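## Task

Put exactly one small part (block, cylinder or plug) into every pocket of the turntable's trays, dropping each part into a lid chute from just above its rim. A properly held press of the green button, made while the turntable is at rest and released before the next press, turns it a quarter turn counter-clockwise as seen from above; 4.1 s after the press a pocket is moving past under each chute, so drops must be timed. Only 5 quarter turns are available. When finished the turntable must be at rest, every gripper open and every arm moved away, and parts count only if they stay in place without a robot holding them. Arm feet (metres, heading in degrees counter-clockwise from +x): arm1 (+0.63, -0.09, +0.74) heading -133; arm2 (-0.01, +0.63, +0.81) heading -48; arm3 (-0.63, +0.00, +0.80) heading +50; arm4 (+0.07, -0.63, +0.75) heading +132.

## Robot and tools

Robots. Four identical i2rt Big YAM arms, named arm1, arm2, arm3 and arm4, sit around the turntable. Each has six revolute joints, a two-finger gripper and a wrist camera. With joints 1 and 6 at zero and the hand level and pointing forward, the wrist camera rides on top of the hand and looks toward the fingertips. Reach is roughly 1.0 m from the joint-1 axis. Joints move at different speeds, so the hand can sweep a wide path between postures.

Frame. One shared world frame: origin on the floor, +z up. Foot positions and headings are listed in the task (heading measured counter-clockwise from +x). The hand point is midway between the fingertips; its z axis runs along the fingers and the fingers close along its y axis.

execute_actions. Argument "actions" is a list holding one action or nothing (empty list = just report state and images). An action is an object keyed by arm name; each arm entry contains "joints", an object of absolute joint targets by name (not offsets). Names, units and allowed ranges: joint1_rad -2.879..2.879 (base yaw, positive counter-clockwise from above, zero points along the foot heading); joint2_rad 0..3.141 (shoulder, zero = upper arm level pointing back, increasing lifts it up then forward); joint3_rad 0..3.019 (elbow, zero = folded, increasing opens); joint4_rad -1.692..1.57 (hand pitch, positive tips fingers up); joint5_rad -1.57..1.57 (hand side swing, positive toward the arm's right); joint6_rad -2.094..2.094 (hand roll, positive clockwise viewed from behind); gripper_m 0..0.093 metres of fingertip gap. Completion tolerances: ±0.045, ±0.14, ±0.09, ±0.055, ±0.03, ±0.035 rad and ±0.003 m. Any subset of joints and arms may be given; all named motions begin at once and may finish at different times. An omitted joint may still be driving toward an earlier target. An action runs at most 15 s. Unknown keys or out-of-range numbers reject the whole call with no motion. Optional "cameras": list from arm1_cam_wrist, arm2_cam_wrist, arm3_cam_wrist, arm4_cam_wrist, cam_corner, cam_top, or "all"; omitted/null means all, [] means none. The "pictures" line gives image order.

wait: {"seconds": 0 to 10}; commands nothing, the scene keeps running, returns state and images. Useful for timing drops after a button press.

zoom_image: {"camera": name, "region": [x0, y0, x1, y1]} in pixels of that camera's latest full 504x504 image, origin top-left, at most 504x504 in size.

finished_scene: {"scene": current scene number}. Irreversible; reports success and gives the next task. Call it only once the goal is met and stable.

Result lines. joint_positions lists current angles. joint_status tells how each commanded motion ended: done; "off_target" (stopped short, possibly still pushing); "contact_stop" or "time_out" (old target dropped and position held, though a timed-out joint may keep a nearby target and continue pushing, listed under on_its_own); "not_followed" after a "joint command not followed" line with a "cause:", meaning a self/inter-arm clearance check blocked that arm's joint targets (its gripper target still runs, and blocked targets may be retried later by themselves). on_its_own describes what the call did not command; "held at" is a held target, not the current angle. To relieve a pushing joint, command it to its reported position. Very small target changes may not move a joint. MOTOR HOT appears from 85 °C; at 100 °C an OVER-TEMPERATURE FAULT drops the arm, and its unfinished keys read "limit_stop_at_motor_heat" (resend targets afterward). If a result reports a stop, any further execute_actions, wait or finished_scene calls in that same reply are skipped.

Turntable procedure. Pick a part, carry it above a chute, and release it just above the rim so it falls when a pocket is passing beneath. Press the green button by pushing down briefly, then lift so it rises before any later press; presses while the lid strips glow white (turning) are ignored. Each press gives one quarter turn counter-clockwise from above, and a pocket lines up under every chute at the stated delay after the press (4.1 s or 3.8 s). Only five turns are available, so plan which arm drops where and when; several arms can stage parts over different chutes for the same turn. The simulation keeps running while replies are composed, so hold parts ready before pressing.

Avoid. Arms pressing hard against each other (can end the run; no line reports arm contact, and the clearance check ignores fingers, gripper housings and wrist cameras), hard hits, arms grinding against objects (they keep pushing and heat up), dropping parts outside chutes, knocking anything out of the work area, and long loaded holds. Loose objects may get an occasional brief nudge. Finish with the turntable stopped, grippers opened and arms withdrawn.

Each tool is called after ">>>" by a JSON object that holds its "fn" and its "kwargs".

## Session

>>> {"fn": "execute_actions", "kwargs": {"actions": []}}

Scene clock: 0.00 s.
Motor temperatures (°C, as the motors report them): arm1=[32 33 33 35 34 35] | arm2=[34 32 34 34 32 33] | arm3=[32 35 35 35 33 32] | arm4=[34 33 32 35 32 34]
arm1.joint_positions: joint1_rad=+0.268 joint2_rad=+0.435 joint3_rad=+1.449 joint4_rad=-1.532 joint5_rad=+0.010 joint6_rad=-0.014 gripper_m=+0.094
arm1.joint_status: not commanded
arm1.hand: x=+0.5645 y=-0.1884 z=+1.2948 quat_wxyz=(-0.262, -0.738, -0.449, +0.430) (m; scene frame)
arm2.joint_positions: joint1_rad=-0.647 joint2_rad=+0.453 joint3_rad=+1.452 joint4_rad=-1.551 joint5_rad=-0.002 joint6_rad=+0.014 gripper_m=+0.094
arm2.joint_status: not commanded
arm2.hand: x=+0.0019 y=+0.5061 z=+1.3642 quat_wxyz=(-0.362, -0.591, -0.641, +0.330) (m; scene frame)
arm3.joint_positions: joint1_rad=+0.604 joint2_rad=+0.448 joint3_rad=+1.469 joint4_rad=-1.544 joint5_rad=+0.012 joint6_rad=-0.002 gripper_m=+0.095
arm3.joint_status: not commanded
arm3.hand: x=-0.6094 y=+0.1191 z=+1.3631 quat_wxyz=(-0.373, +0.578, -0.641, -0.340) (m; scene frame)
arm4.joint_positions: joint1_rad=-0.105 joint2_rad=+0.440 joint3_rad=+1.468 joint4_rad=-1.539 joint5_rad=-0.007 joint6_rad=+0.009 gripper_m=+0.094
arm4.joint_status: not commanded
arm4.hand: x=+0.0034 y=-0.5331 z=+1.3119 quat_wxyz=(-0.223, +0.769, -0.391, -0.454) (m; scene frame)
pictures: arm1_cam_wrist, arm2_cam_wrist, arm3_cam_wrist, arm4_cam_wrist, cam_corner, cam_top
Images, in order (width x height): arm1_cam_wrist 504x504, arm2_cam_wrist 504x504, arm3_cam_wrist 504x504, arm4_cam_wrist 504x504, cam_corner 504x504, cam_top 504x504.

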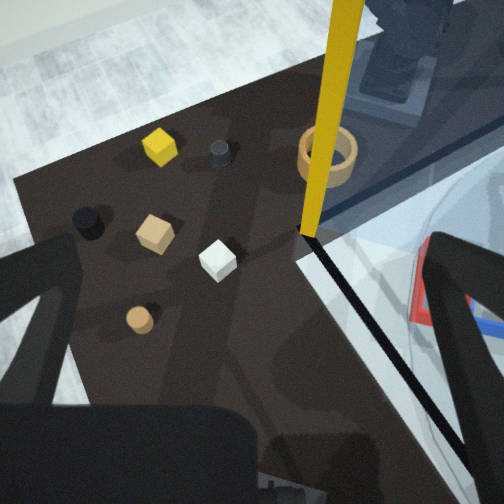

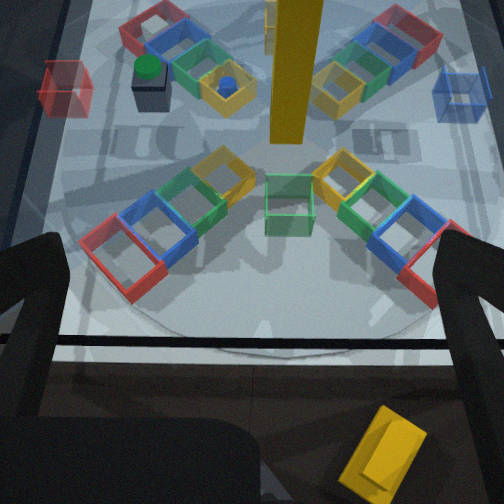

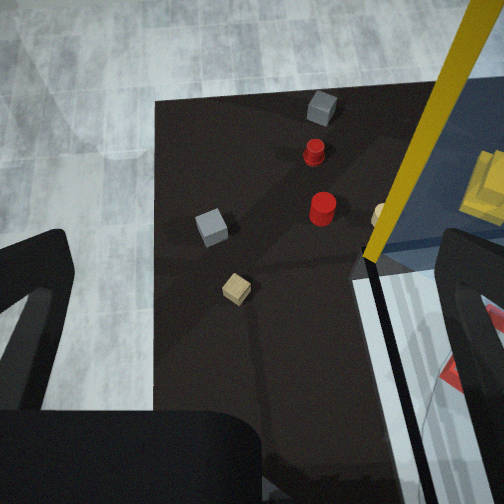

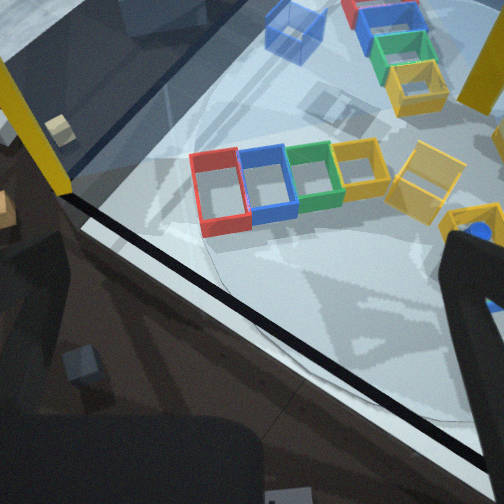

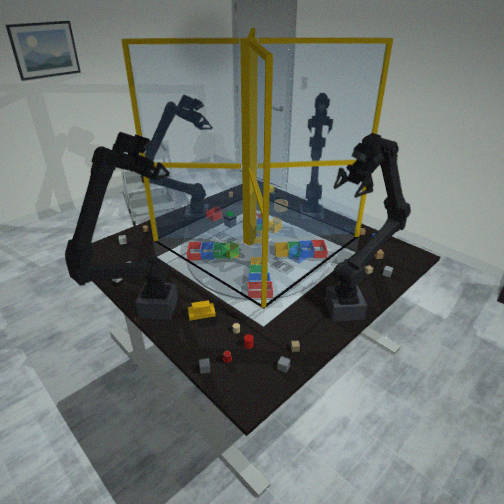

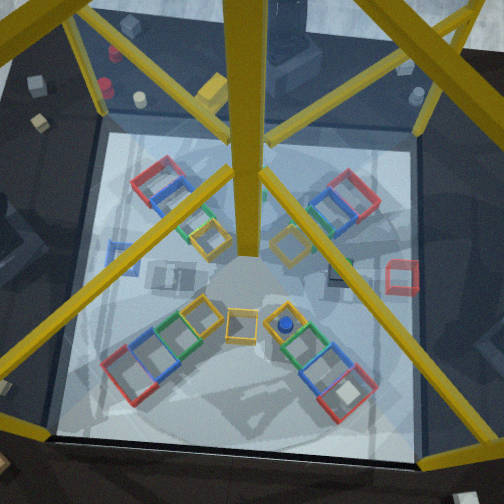

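>>> {"fn": "zoom_image", "kwargs": {"camera": "cam_top", "region": [0, 0, 504, 504]}}

>>> {"fn": "zoom_image", "kwargs": {"camera": "cam_corner", "region": [60, 160, 460, 440]}}

>>> {"fn": "zoom_image", "kwargs": {"camera": "arm2_cam_wrist", "region": [0, 0, 504, 340]}}

Region (0, 0, 504, 504) of cam_top's 504x504 image, scaled by 1.000.

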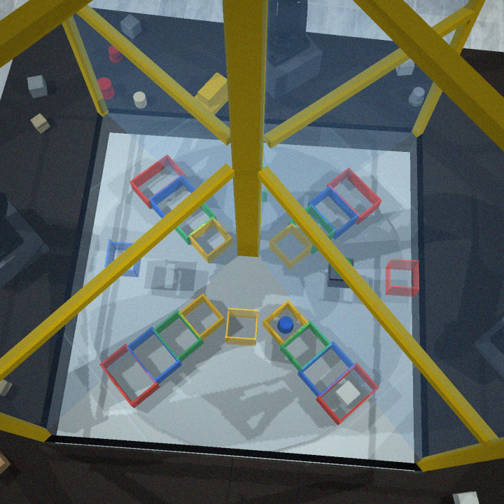

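Region (60, 160, 460, 440) of cam_corner's 504x504 image, scaled by 1.260, with more detail than that image has; it fills the top 353 rows of this view, and the rest is white.

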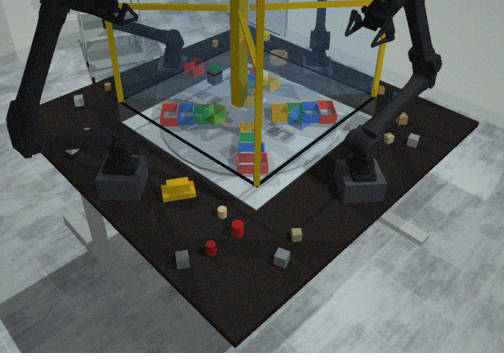

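Region (0, 0, 504, 340) of arm2_cam_wrist's 504x504 image, scaled by 1.000; it fills the top 340 rows of this view, and the rest is white.

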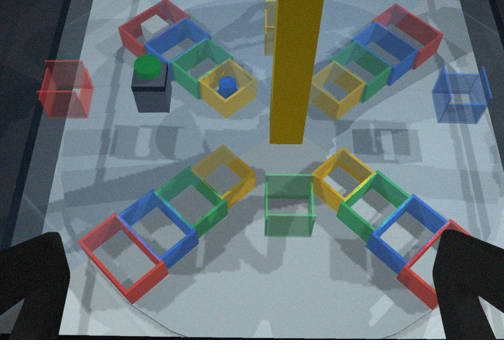

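>>> {"fn": "execute_actions", "kwargs": {"actions": [{"arm1":{"joints":{"joint1_rad":0.92,"joint2_rad":1.2,"joint3_rad":1.2,"joint4_rad":-1.57}},"arm2":{"joints":{"joint1_rad":1.0,"joint2_rad":1.6,"joint3_rad":1.6,"joint4_rad":-1.57}},"arm3":{"joints":{"joint1_rad":0.87,"joint2_rad":1.6,"joint3_rad":1.2,"joint4_rad":-1.17}},"arm4":{"joints":{"joint1_rad":1.0,"joint2_rad":1.2,"joint3_rad":0.9,"joint4_rad":-1.27}}}]}}

Scene clock: 95.73 s.
Motor temperatures (°C, as the motors report them): arm1=[32 34 36 36 34 35] | arm2=[34 33 38 35 34 35] | arm3=[32 36 38 35 33 32] | arm4=[34 34 37 36 32 34]
arm1.joint_positions: joint1_rad=+0.921 joint2_rad=+1.192 joint3_rad=+1.200 joint4_rad=-1.555 joint5_rad=+0.011 joint6_rad=-0.014 gripper_m=+0.094
arm1.joint_status: all done
arm1.hand: x=+0.6827 y=-0.4114 z=+1.0092 quat_wxyz=(-0.014, -0.636, -0.771, +0.011) (m; scene frame)
arm2.joint_positions: joint1_rad=+0.995 joint2_rad=+1.590 joint3_rad=+1.586 joint4_rad=-1.561 joint5_rad=-0.002 joint6_rad=+0.025 gripper_m=+0.094
arm2.joint_status: all done
arm2.hand: x=+0.4627 y=+0.7082 z=+1.0705 quat_wxyz=(+0.001, +0.068, -0.998, +0.001) (m; scene frame)
arm3.joint_positions: joint1_rad=+0.866 joint2_rad=+1.602 joint3_rad=+1.198 joint4_rad=-1.186 joint5_rad=+0.012 joint6_rad=-0.002 gripper_m=+0.095
arm3.joint_status: all done
arm3.hand: x=-0.7022 y=+0.4439 z=+0.9199 quat_wxyz=(+0.002, +0.766, -0.643, +0.003) (m; scene frame)
arm4.joint_positions: joint1_rad=+0.995 joint2_rad=+1.205 joint3_rad=+0.894 joint4_rad=-1.267 joint5_rad=-0.007 joint6_rad=+0.009 gripper_m=+0.094
arm4.joint_status: all done
arm4.hand: x=-0.2324 y=-0.6811 z=+0.8977 quat_wxyz=(+0.004, +0.997, +0.077, +0.004) (m; scene frame)
pictures: arm1_cam_wrist, arm2_cam_wrist, arm3_cam_wrist, arm4_cam_wrist, cam_corner, cam_top
Images, in order (width x height): arm1_cam_wrist 504x504, arm2_cam_wrist 504x504, arm3_cam_wrist 504x504, arm4_cam_wrist 504x504, cam_corner 504x504, cam_top 504x504.

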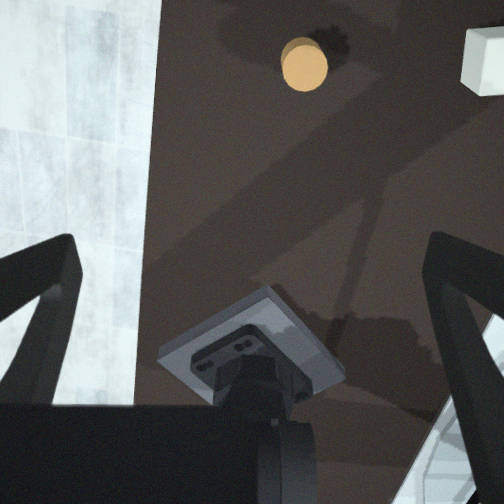

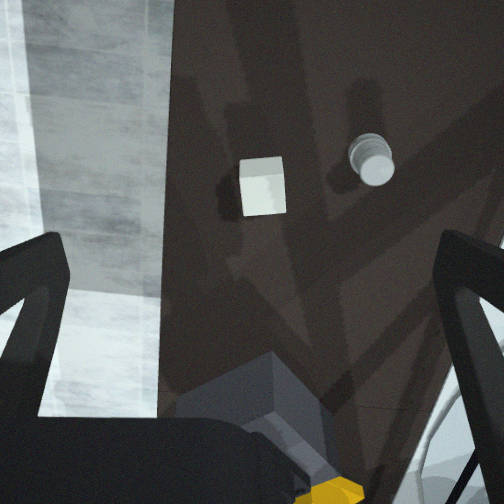

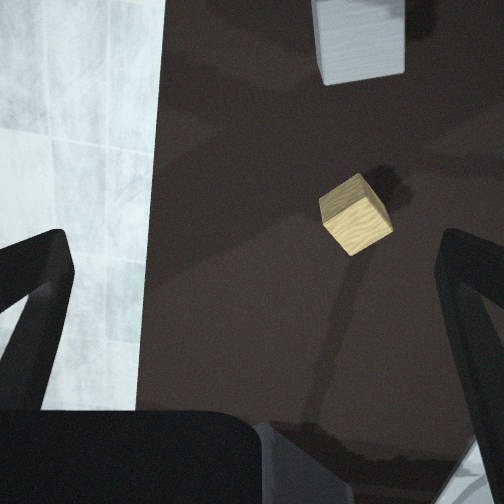

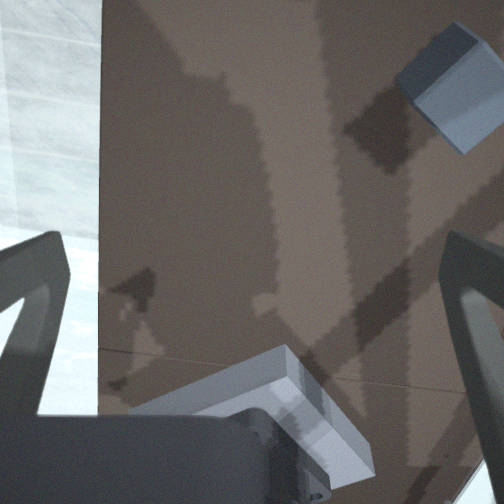

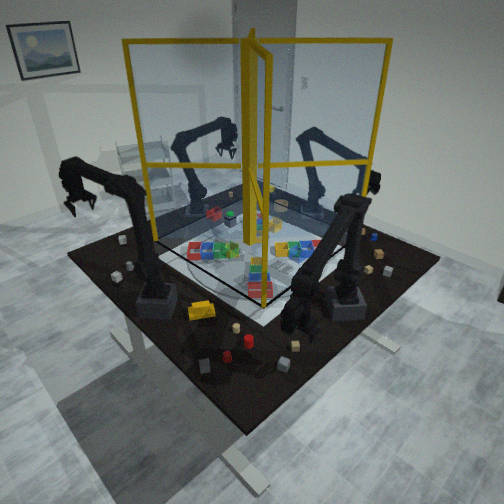

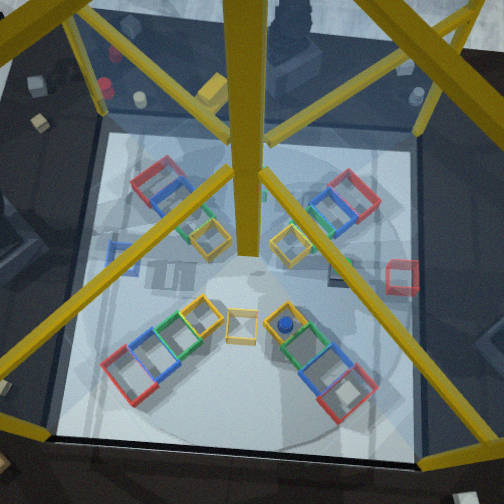

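>>> {"fn": "zoom_image", "kwargs": {"camera": "cam_corner", "region": [60, 170, 260, 320]}}

>>> {"fn": "zoom_image", "kwargs": {"camera": "cam_corner", "region": [260, 170, 460, 320]}}

Region (60, 170, 260, 320) of cam_corner's 504x504 image, scaled by 2.520, with more detail than that image has; it fills the top 378 rows of this view, and the rest is white.

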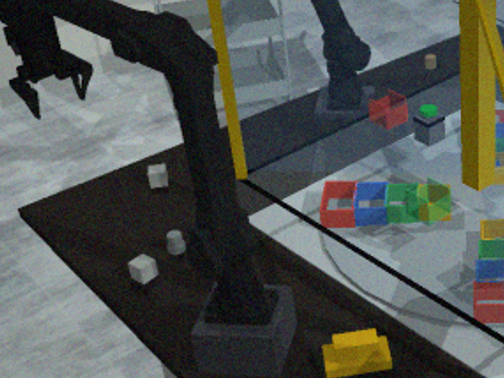

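Region (260, 170, 460, 320) of cam_corner's 504x504 image, scaled by 2.520, with more detail than that image has; it fills the top 378 rows of this view, and the rest is white.

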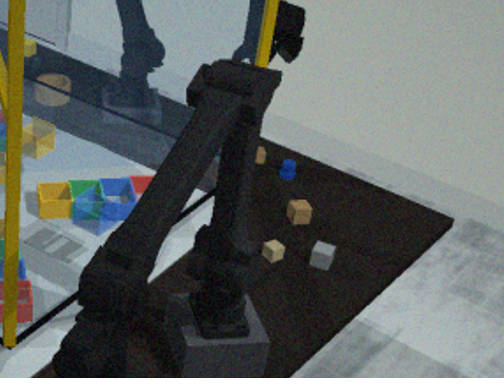

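>>> {"fn": "execute_actions", "kwargs": {"actions": [{"arm1":{"joints":{"joint1_rad":0.79,"joint2_rad":1.295,"joint3_rad":0.80,"joint4_rad":-1.088}},"arm2":{"joints":{"joint1_rad":0.96,"joint2_rad":1.424,"joint3_rad":0.705,"joint4_rad":-0.855}},"arm3":{"joints":{"joint1_rad":0.737,"joint2_rad":1.73,"joint3_rad":1.133,"joint4_rad":-0.985}},"arm4":{"joints":{"joint1_rad":0.64,"joint2_rad":1.309,"joint3_rad":0.783,"joint4_rad":-1.045}}}]}}

Scene clock: 198.13 s.
Motor temperatures (°C, as the motors report them): arm1=[32 34 39 35 34 35] | arm2=[34 36 44 34 32 34] | arm3=[32 38 40 35 33 32] | arm4=[34 34 39 35 32 34]
arm1.joint_positions: joint1_rad=+0.785 joint2_rad=+1.298 joint3_rad=+0.806 joint4_rad=-1.104 joint5_rad=+0.010 joint6_rad=-0.014 gripper_m=+0.094
arm1.joint_status: all done
arm1.hand: x=+0.6396 y=-0.4010 z=+0.8313 quat_wxyz=(+0.004, -0.687, -0.726, -0.006) (m; scene frame)
arm2.joint_positions: joint1_rad=+0.960 joint2_rad=+1.429 joint3_rad=+0.704 joint4_rad=-0.867 joint5_rad=-0.002 joint6_rad=+0.025 gripper_m=+0.094
arm2.joint_status: all done
arm2.hand: x=+0.3003 y=+0.6696 z=+0.8275 quat_wxyz=(+0.015, +0.050, -0.999, +0.002) (m; scene frame)
arm3.joint_positions: joint1_rad=+0.730 joint2_rad=+1.744 joint3_rad=+1.127 joint4_rad=-1.003 joint5_rad=+0.012 joint6_rad=-0.002 gripper_m=+0.095
arm3.joint_status: all done
arm3.hand: x=-0.6432 y=+0.4564 z=+0.8337 quat_wxyz=(+0.013, +0.720, -0.693, +0.014) (m; scene frame)
arm4.joint_positions: joint1_rad=+0.642 joint2_rad=+1.323 joint3_rad=+0.783 joint4_rad=-1.055 joint5_rad=-0.007 joint6_rad=+0.009 gripper_m=+0.094
arm4.joint_status: all done
arm4.hand: x=-0.2359 y=-0.5710 z=+0.8239 quat_wxyz=(+0.005, +0.995, -0.099, +0.012) (m; scene frame)
pictures: arm1_cam_wrist, arm2_cam_wrist, arm3_cam_wrist, arm4_cam_wrist, cam_corner, cam_top
Images, in order (width x height): arm1_cam_wrist 504x504, arm2_cam_wrist 504x504, arm3_cam_wrist 504x504, arm4_cam_wrist 504x504, cam_corner 504x504, cam_top 504x504.

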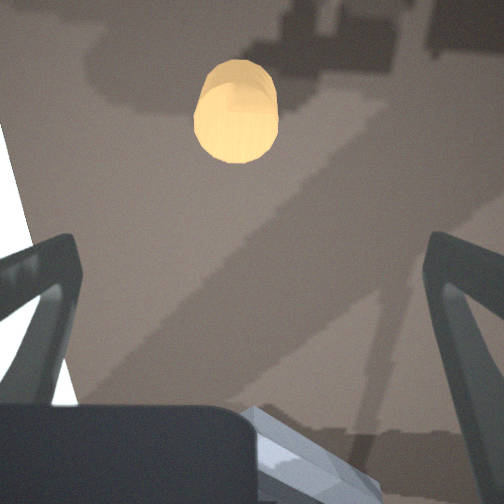

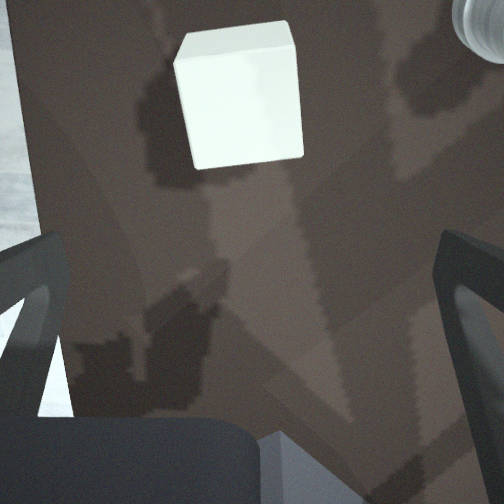

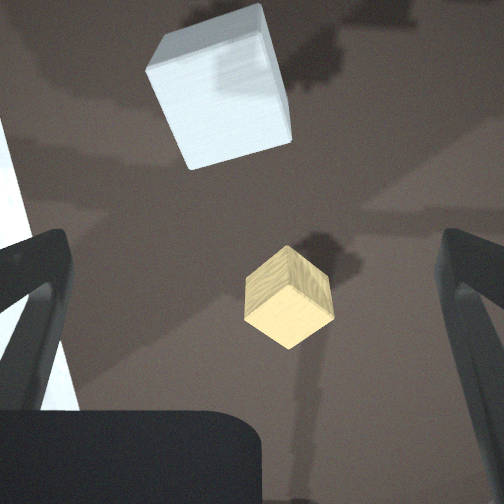

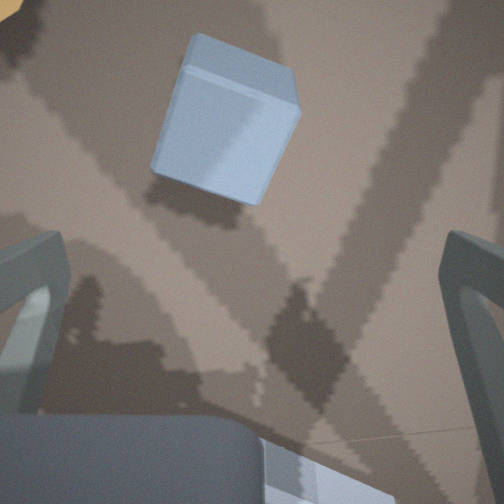

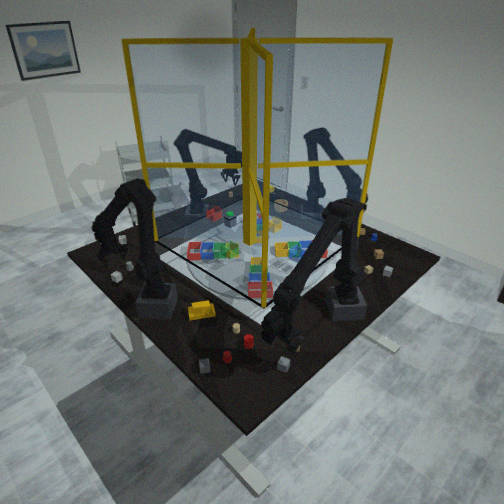

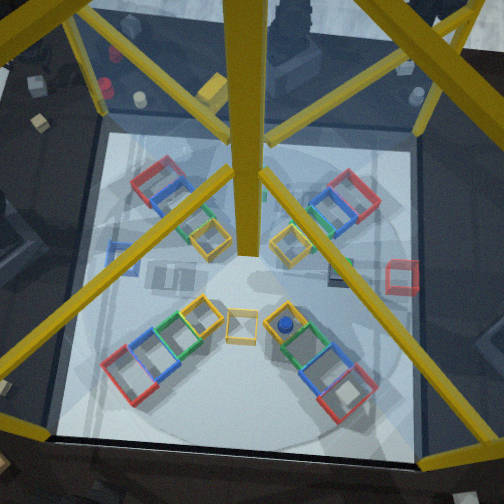

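>>> {"fn": "execute_actions", "kwargs": {"actions": [{"arm1":{"joints":{"joint1_rad":0.81,"joint2_rad":1.508,"joint3_rad":0.638,"joint4_rad":-0.697}},"arm2":{"joints":{"joint1_rad":0.967,"joint2_rad":1.71,"joint3_rad":0.601,"joint4_rad":-0.445,"joint6_rad":-0.10}},"arm3":{"joints":{"joint1_rad":0.758,"joint2_rad":1.913,"joint3_rad":1.038,"joint4_rad":-0.684,"joint6_rad":-0.29}},"arm4":{"joints":{"joint1_rad":0.68,"joint2_rad":1.50,"joint3_rad":0.608,"joint4_rad":-0.656,"joint6_rad":0.32}}}], "cameras": ["arm1_cam_wrist","arm2_cam_wrist","arm3_cam_wrist","arm4_cam_wrist"]}}

Scene clock: 237.57 s.
Motor temperatures (°C, as the motors report them): arm1=[32 35 39 35 34 35] | arm2=[34 35 41 34 32 34] | arm3=[32 39 40 35 33 32] | arm4=[34 35 39 36 32 34]
arm1.joint_positions: joint1_rad=+0.810 joint2_rad=+1.488 joint3_rad=+0.646 joint4_rad=-0.733 joint5_rad=+0.018 joint6_rad=-0.007 gripper_m=+0.094
arm1.joint_status: all done
arm1.hand: x=+0.6472 y=-0.3977 z=+0.7269 quat_wxyz=(-0.001, -0.681, -0.732, +0.005) (m; scene frame)
arm2.joint_positions: joint1_rad=+0.961 joint2_rad=+1.697 joint3_rad=+0.597 joint4_rad=-0.470 joint5_rad=-0.006 joint6_rad=-0.096 gripper_m=+0.094
arm2.joint_status: all done
arm2.hand: x=+0.2937 y=+0.6692 z=+0.7232 quat_wxyz=(+0.004, +0.111, -0.994, -0.001) (m; scene frame)
arm3.joint_positions: joint1_rad=+0.759 joint2_rad=+1.919 joint3_rad=+1.035 joint4_rad=-0.702 joint5_rad=+0.014 joint6_rad=-0.282 gripper_m=+0.094
arm3.joint_status: all done
arm3.hand: x=-0.6571 y=+0.4565 z=+0.7306 quat_wxyz=(+0.001, +0.818, -0.575, +0.002) (m; scene frame)
arm4.joint_positions: joint1_rad=+0.669 joint2_rad=+1.481 joint3_rad=+0.619 joint4_rad=-0.696 joint5_rad=-0.004 joint6_rad=+0.307 gripper_m=+0.094
arm4.joint_status: all done
arm4.hand: x=-0.2283 y=-0.5807 z=+0.7299 quat_wxyz=(+0.003, +0.973, -0.232, -0.006) (m; scene frame)
pictures: arm1_cam_wrist, arm2_cam_wrist, arm3_cam_wrist, arm4_cam_wrist
Images, in order (width x height): arm1_cam_wrist 504x504, arm2_cam_wrist 504x504, arm3_cam_wrist 504x504, arm4_cam_wrist 504x504.

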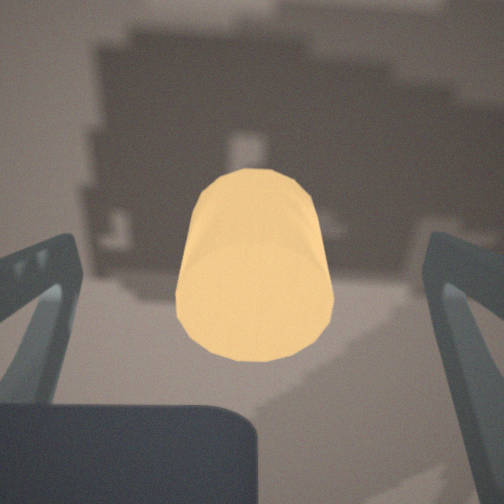

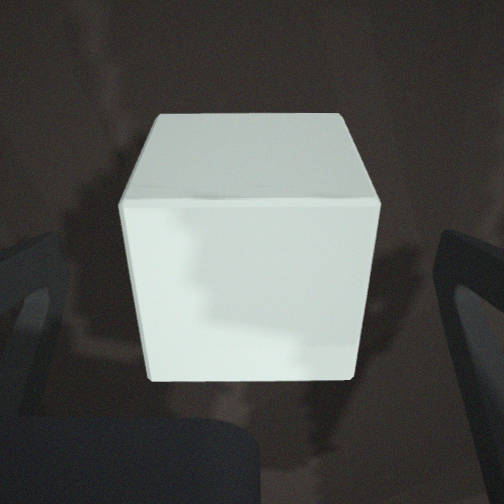

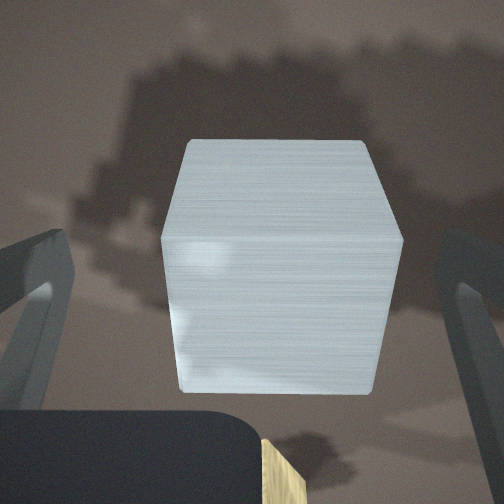

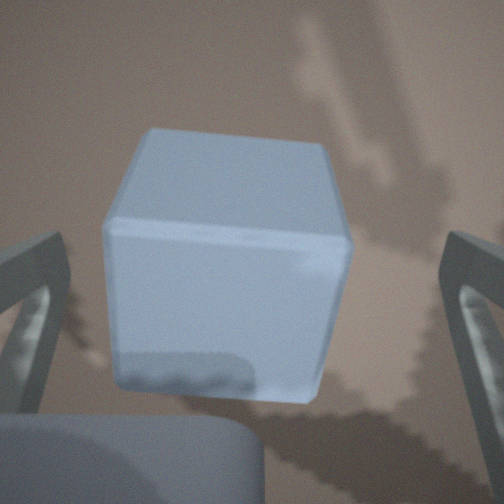

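>>> {"fn": "execute_actions", "kwargs": {"actions": [{"arm1":{"joints":{"gripper_m":0.025}},"arm2":{"joints":{"gripper_m":0.03}},"arm3":{"joints":{"gripper_m":0.03}},"arm4":{"joints":{"gripper_m":0.03}}}], "cameras": ["arm1_cam_wrist","arm2_cam_wrist","arm3_cam_wrist","arm4_cam_wrist"]}}

Scene clock: 251.73 s.
Motor temperatures (°C, as the motors report them): arm1=[32 35 38 35 34 35] | arm2=[34 35 40 34 32 34] | arm3=[32 39 39 35 33 32] | arm4=[34 35 38 36 32 34]
arm1.joint_positions: joint1_rad=+0.810 joint2_rad=+1.488 joint3_rad=+0.646 joint4_rad=-0.713 joint5_rad=+0.017 joint6_rad=-0.008 gripper_m=+0.031
arm1.joint_status: gripper_m off_target (ended at +0.031, target +0.025)
arm1.hand: x=+0.6476 y=-0.4025 z=+0.7269 quat_wxyz=(-0.008, -0.681, -0.732, +0.011) (m; scene frame)
arm2.joint_positions: joint1_rad=+0.962 joint2_rad=+1.697 joint3_rad=+0.597 joint4_rad=-0.457 joint5_rad=-0.006 joint6_rad=-0.097 gripper_m=+0.039
arm2.joint_status: gripper_m off_target (ended at +0.039, target +0.030)
arm2.hand: x=+0.2968 y=+0.6702 z=+0.7232 quat_wxyz=(-0.003, +0.112, -0.994, -0.001) (m; scene frame)
arm3.joint_positions: joint1_rad=+0.759 joint2_rad=+1.919 joint3_rad=+1.035 joint4_rad=-0.702 joint5_rad=+0.013 joint6_rad=-0.283 gripper_m=+0.040
arm3.joint_status: gripper_m off_target (ended at +0.040, target +0.030)
arm3.hand: x=-0.6572 y=+0.4565 z=+0.7306 quat_wxyz=(+0.001, +0.819, -0.574, +0.002) (m; scene frame)
arm4.joint_positions: joint1_rad=+0.669 joint2_rad=+1.481 joint3_rad=+0.619 joint4_rad=-0.672 joint5_rad=+0.001 joint6_rad=+0.307 gripper_m=+0.039
arm4.joint_status: gripper_m off_target (ended at +0.039, target +0.030)
arm4.hand: x=-0.2340 y=-0.5789 z=+0.7300 quat_wxyz=(+0.002, +0.972, -0.232, -0.019) (m; scene frame)
pictures: arm1_cam_wrist, arm2_cam_wrist, arm3_cam_wrist, arm4_cam_wrist
Images, in order (width x height): arm1_cam_wrist 504x504, arm2_cam_wrist 504x504, arm3_cam_wrist 504x504, arm4_cam_wrist 504x504.

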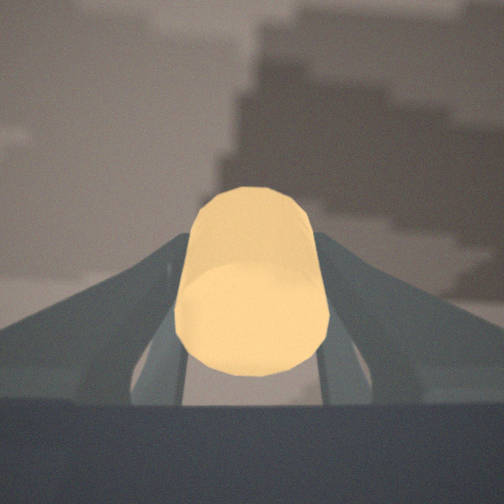

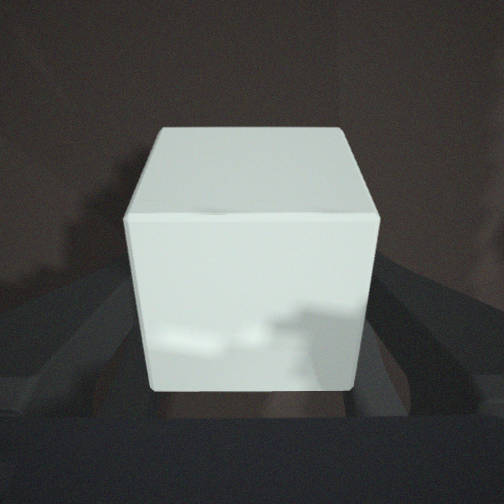

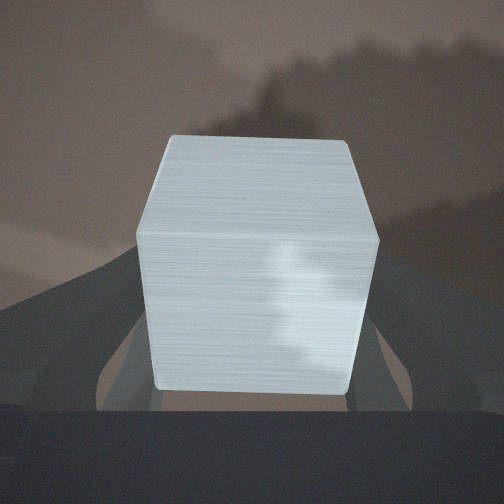

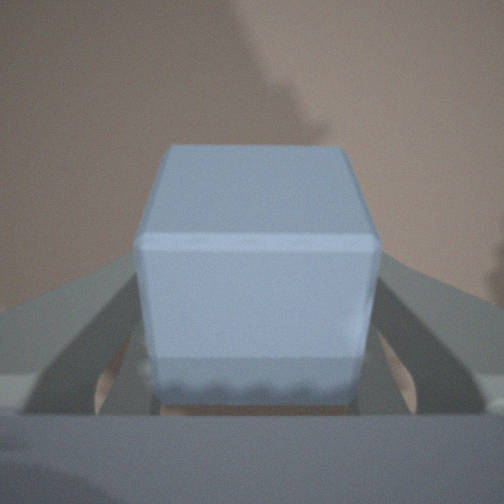

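>>> {"fn": "execute_actions", "kwargs": {"actions": [{"arm1":{"joints":{"joint2_rad":0.98,"joint3_rad":0.925,"joint4_rad":-1.516}},"arm2":{"joints":{"joint2_rad":0.98,"joint3_rad":0.925,"joint4_rad":-1.516}},"arm3":{"joints":{"joint2_rad":0.98,"joint3_rad":0.925,"joint4_rad":-1.516}},"arm4":{"joints":{"joint2_rad":0.98,"joint3_rad":0.925,"joint4_rad":-1.516}}}], "cameras": ["cam_corner"]}}

>>> {"fn": "execute_actions", "kwargs": {"actions": [{"arm1":{"joints":{"joint1_rad":-1.136,"joint6_rad":0}},"arm2":{"joints":{"joint1_rad":-0.71,"joint6_rad":0}},"arm3":{"joints":{"joint1_rad":-0.87,"joint6_rad":0}},"arm4":{"joints":{"joint1_rad":-0.60,"joint6_rad":0}}}]}}

Scene clock: 295.80 s.
Motor temperatures (°C, as the motors report them): arm1=[32 35 38 35 34 35] | arm2=[34 35 40 34 32 34] | arm3=[32 39 39 35 33 32] | arm4=[34 34 38 36 33 34]
arm1.joint_positions: joint1_rad=+0.810 joint2_rad=+0.966 joint3_rad=+0.916 joint4_rad=-1.501 joint5_rad=+0.013 joint6_rad=-0.008 gripper_m=+0.031
arm1.joint_status: all done
arm1.hand: x=+0.6408 y=-0.3326 z=+0.9590 quat_wxyz=(-0.011, -0.681, -0.732, +0.011) (m; scene frame)
arm2.joint_positions: joint1_rad=+0.962 joint2_rad=+0.975 joint3_rad=+0.923 joint4_rad=-1.505 joint5_rad=-0.005 joint6_rad=-0.097 gripper_m=+0.039
arm2.joint_status: all done
arm2.hand: x=+0.2365 y=+0.6635 z=+1.0288 quat_wxyz=(-0.003, +0.112, -0.994, -0.001) (m; scene frame)
arm3.joint_positions: joint1_rad=+0.759 joint2_rad=+0.986 joint3_rad=+0.907 joint4_rad=-1.501 joint5_rad=+0.013 joint6_rad=-0.283 gripper_m=+0.040
arm3.joint_status: all done
arm3.hand: x=-0.6406 y=+0.2488 z=+1.0142 quat_wxyz=(-0.001, +0.818, -0.575, +0.000) (m; scene frame)
arm4.joint_positions: joint1_rad=+0.669 joint2_rad=+0.974 joint3_rad=+0.906 joint4_rad=-1.508 joint5_rad=-0.004 joint6_rad=+0.307 gripper_m=+0.039
arm4.joint_status: all done
arm4.hand: x=-0.1669 y=-0.5904 z=+0.9622 quat_wxyz=(+0.003, +0.973, -0.233, +0.003) (m; scene frame)
pictures: cam_corner
Images, in order (width x height): cam_corner 504x504.

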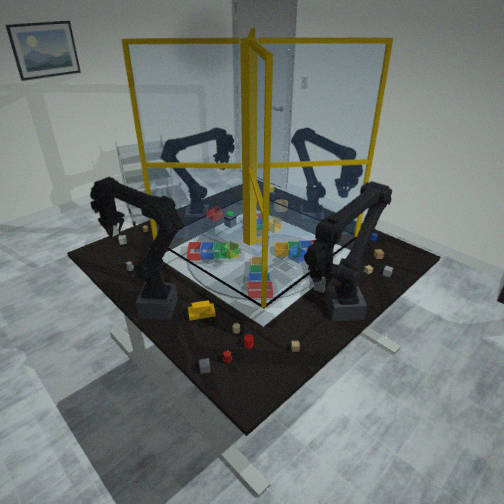

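Scene clock: 297.77 s.
Motor temperatures (°C, as the motors report them): arm1=[32 35 38 35 34 35] | arm2=[34 35 40 34 32 34] | arm3=[32 39 39 35 33 32] | arm4=[34 34 38 36 33 34]
arm1.joint_positions: joint1_rad=-1.132 joint2_rad=+0.970 joint3_rad=+0.916 joint4_rad=-1.501 joint5_rad=+0.011 joint6_rad=-0.006 gripper_m=+0.031
arm1.joint_status: all done
arm1.hand: x=+0.3902 y=-0.0070 z=+0.9515 quat_wxyz=(+0.003, -0.989, +0.149, +0.000) (m; scene frame)
arm2.joint_positions: joint1_rad=-0.708 joint2_rad=+0.975 joint3_rad=+0.923 joint4_rad=-1.505 joint5_rad=-0.002 joint6_rad=-0.010 gripper_m=+0.039
arm2.joint_status: all done
arm2.hand: x=-0.0049 y=+0.3807 z=+1.0320 quat_wxyz=(-0.005, -0.693, -0.721, +0.009) (m; scene frame)
arm3.joint_positions: joint1_rad=-0.867 joint2_rad=+0.986 joint3_rad=+0.907 joint4_rad=-1.501 joint5_rad=+0.013 joint6_rad=-0.007 gripper_m=+0.040
arm3.joint_status: all done
arm3.hand: x=-0.3794 y=+0.0005 z=+1.0082 quat_wxyz=(+0.011, +0.008, -1.000, +0.001) (m; scene frame)
arm4.joint_positions: joint1_rad=-0.593 joint2_rad=+0.974 joint3_rad=+0.906 joint4_rad=-1.508 joint5_rad=-0.007 joint6_rad=+0.015 gripper_m=+0.039
arm4.joint_status: all done
arm4.hand: x=+0.0384 y=-0.3873 z=+0.9617 quat_wxyz=(+0.005, +0.752, -0.659, +0.000) (m; scene frame)
pictures: arm1_cam_wrist, arm2_cam_wrist, arm3_cam_wrist, arm4_cam_wrist, cam_corner, cam_top
Images, in order (width x height): arm1_cam_wrist 504x504, arm2_cam_wrist 504x504, arm3_cam_wrist 504x504, arm4_cam_wrist 504x504, cam_corner 504x504, cam_top 504x504.

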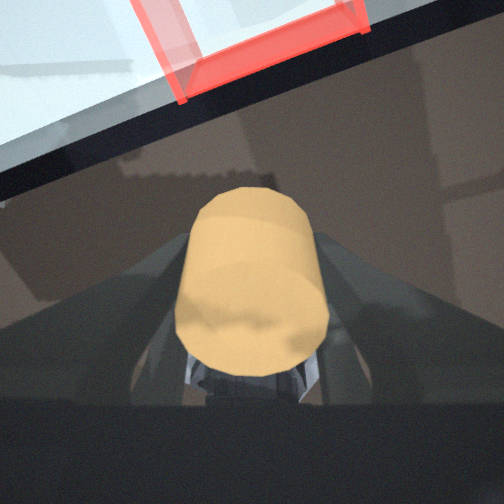

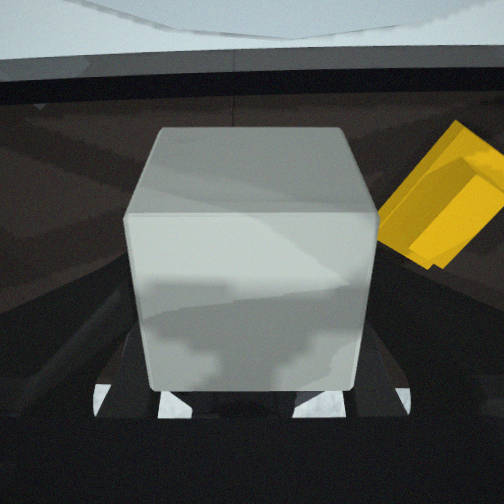

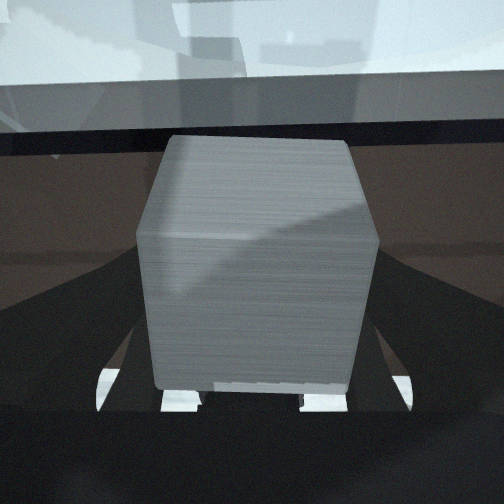

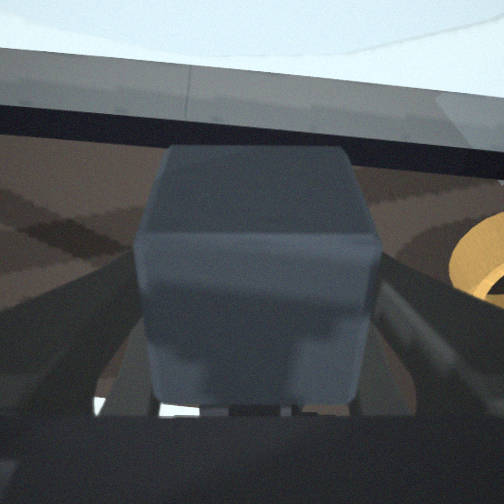

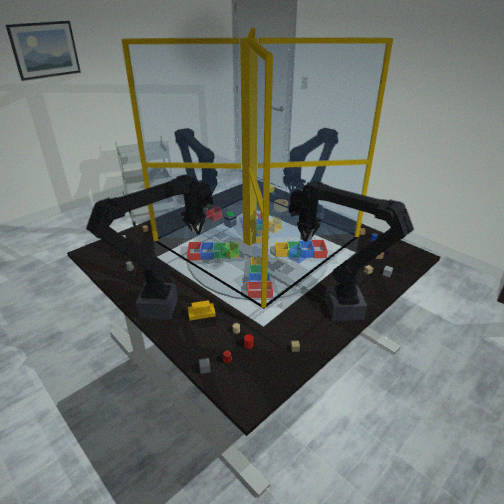

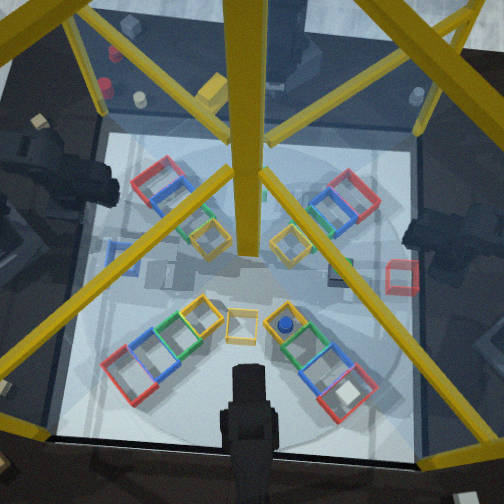

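>>> {"fn": "execute_actions", "kwargs": {"actions": [{"arm1":{"joints":{"joint1_rad":-1.118,"joint2_rad":1.119,"joint3_rad":0.988,"joint4_rad":-1.452}},"arm2":{"joints":{"joint2_rad":1.53,"joint3_rad":1.195,"joint4_rad":-1.236}},"arm3":{"joints":{"joint2_rad":1.325,"joint3_rad":1.002,"joint4_rad":-1.258}},"arm4":{"joints":{"joint1_rad":-0.585,"joint2_rad":1.559,"joint3_rad":1.446,"joint4_rad":-1.458}}}]}}

Scene clock: 320.23 s.
Motor temperatures (°C, as the motors report them): arm1=[32 34 41 35 34 35] | arm2=[34 34 43 34 32 34] | arm3=[32 38 41 35 33 32] | arm4=[34 34 41 36 32 34]
arm1.joint_positions: joint1_rad=-1.128 joint2_rad=+1.122 joint3_rad=+0.946 joint4_rad=-1.465 joint5_rad=+0.011 joint6_rad=-0.006 gripper_m=+0.031
arm1.joint_status: all done
arm1.hand: x=+0.3632 y=+0.0001 z=+0.9249 quat_wxyz=(-0.004, -0.988, +0.146, -0.043) (m; scene frame)
arm2.joint_positions: joint1_rad=-0.708 joint2_rad=+1.534 joint3_rad=+1.177 joint4_rad=-1.244 joint5_rad=-0.002 joint6_rad=-0.010 gripper_m=+0.039
arm2.joint_status: all done
arm2.hand: x=-0.0005 y=+0.2046 z=+0.9486 quat_wxyz=(+0.011, -0.693, -0.720, -0.007) (m; scene frame)
arm3.joint_positions: joint1_rad=-0.867 joint2_rad=+1.343 joint3_rad=+0.953 joint4_rad=-1.272 joint5_rad=+0.013 joint6_rad=-0.007 gripper_m=+0.040
arm3.joint_status: all done
arm3.hand: x=-0.2953 y=+0.0021 z=+0.9238 quat_wxyz=(+0.052, +0.009, -0.999, +0.001) (m; scene frame)
arm4.joint_positions: joint1_rad=-0.593 joint2_rad=+1.574 joint3_rad=+1.384 joint4_rad=-1.460 joint5_rad=-0.007 joint6_rad=+0.015 gripper_m=+0.039
arm4.joint_status: all done
arm4.hand: x=+0.0090 y=-0.1880 z=+0.9429 quat_wxyz=(+0.029, +0.751, -0.659, +0.028) (m; scene frame)
pictures: arm1_cam_wrist, arm2_cam_wrist, arm3_cam_wrist, arm4_cam_wrist, cam_corner, cam_top
Images, in order (width x height): arm1_cam_wrist 504x504, arm2_cam_wrist 504x504, arm3_cam_wrist 504x504, arm4_cam_wrist 504x504, cam_corner 504x504, cam_top 504x504.

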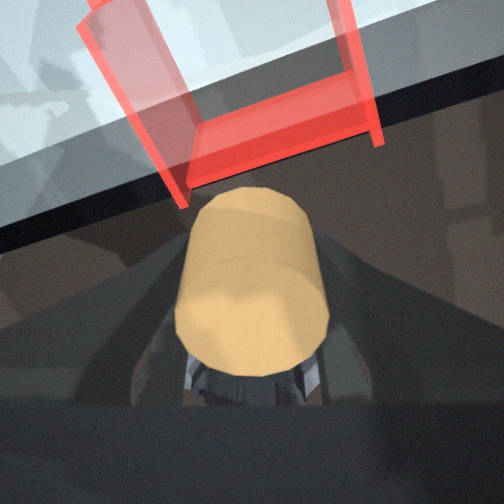

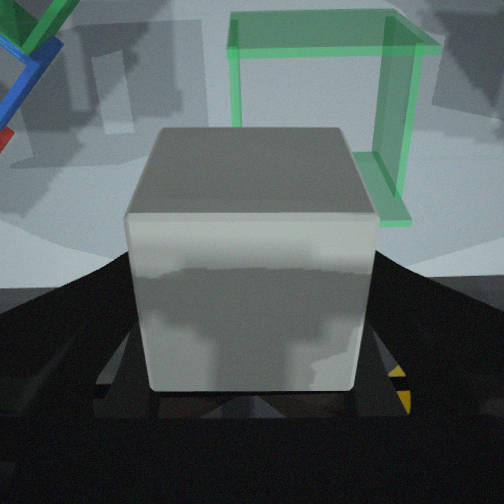

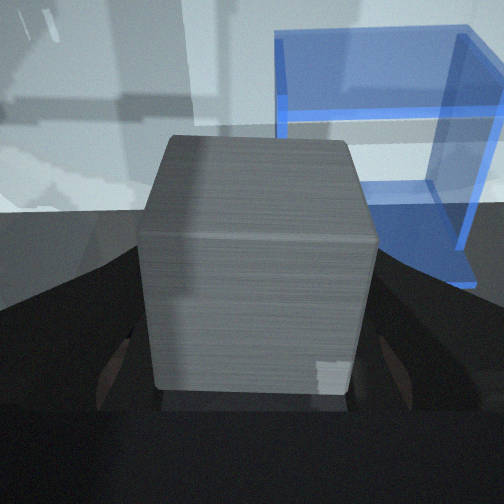

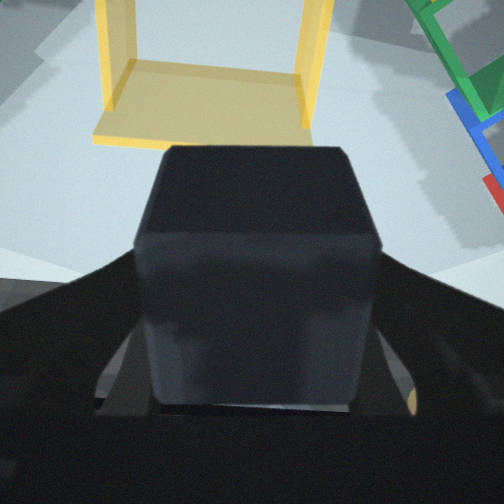

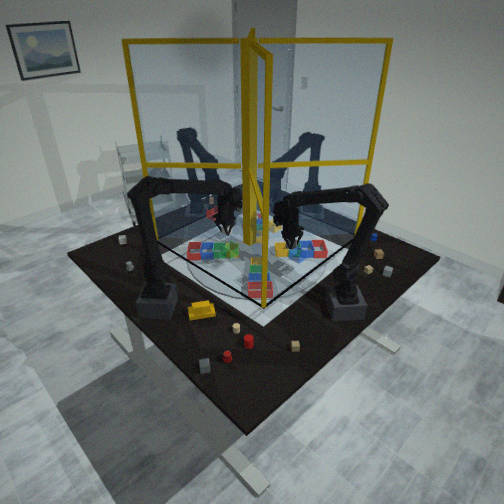

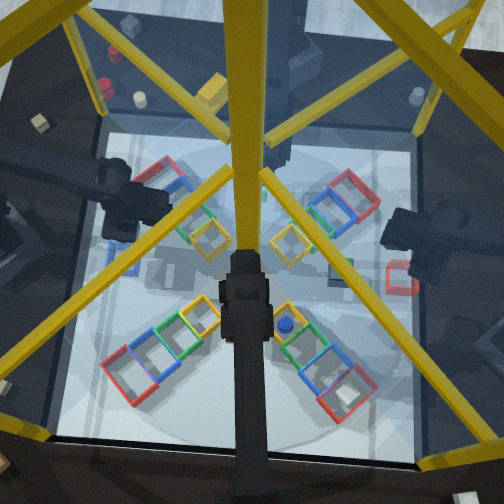

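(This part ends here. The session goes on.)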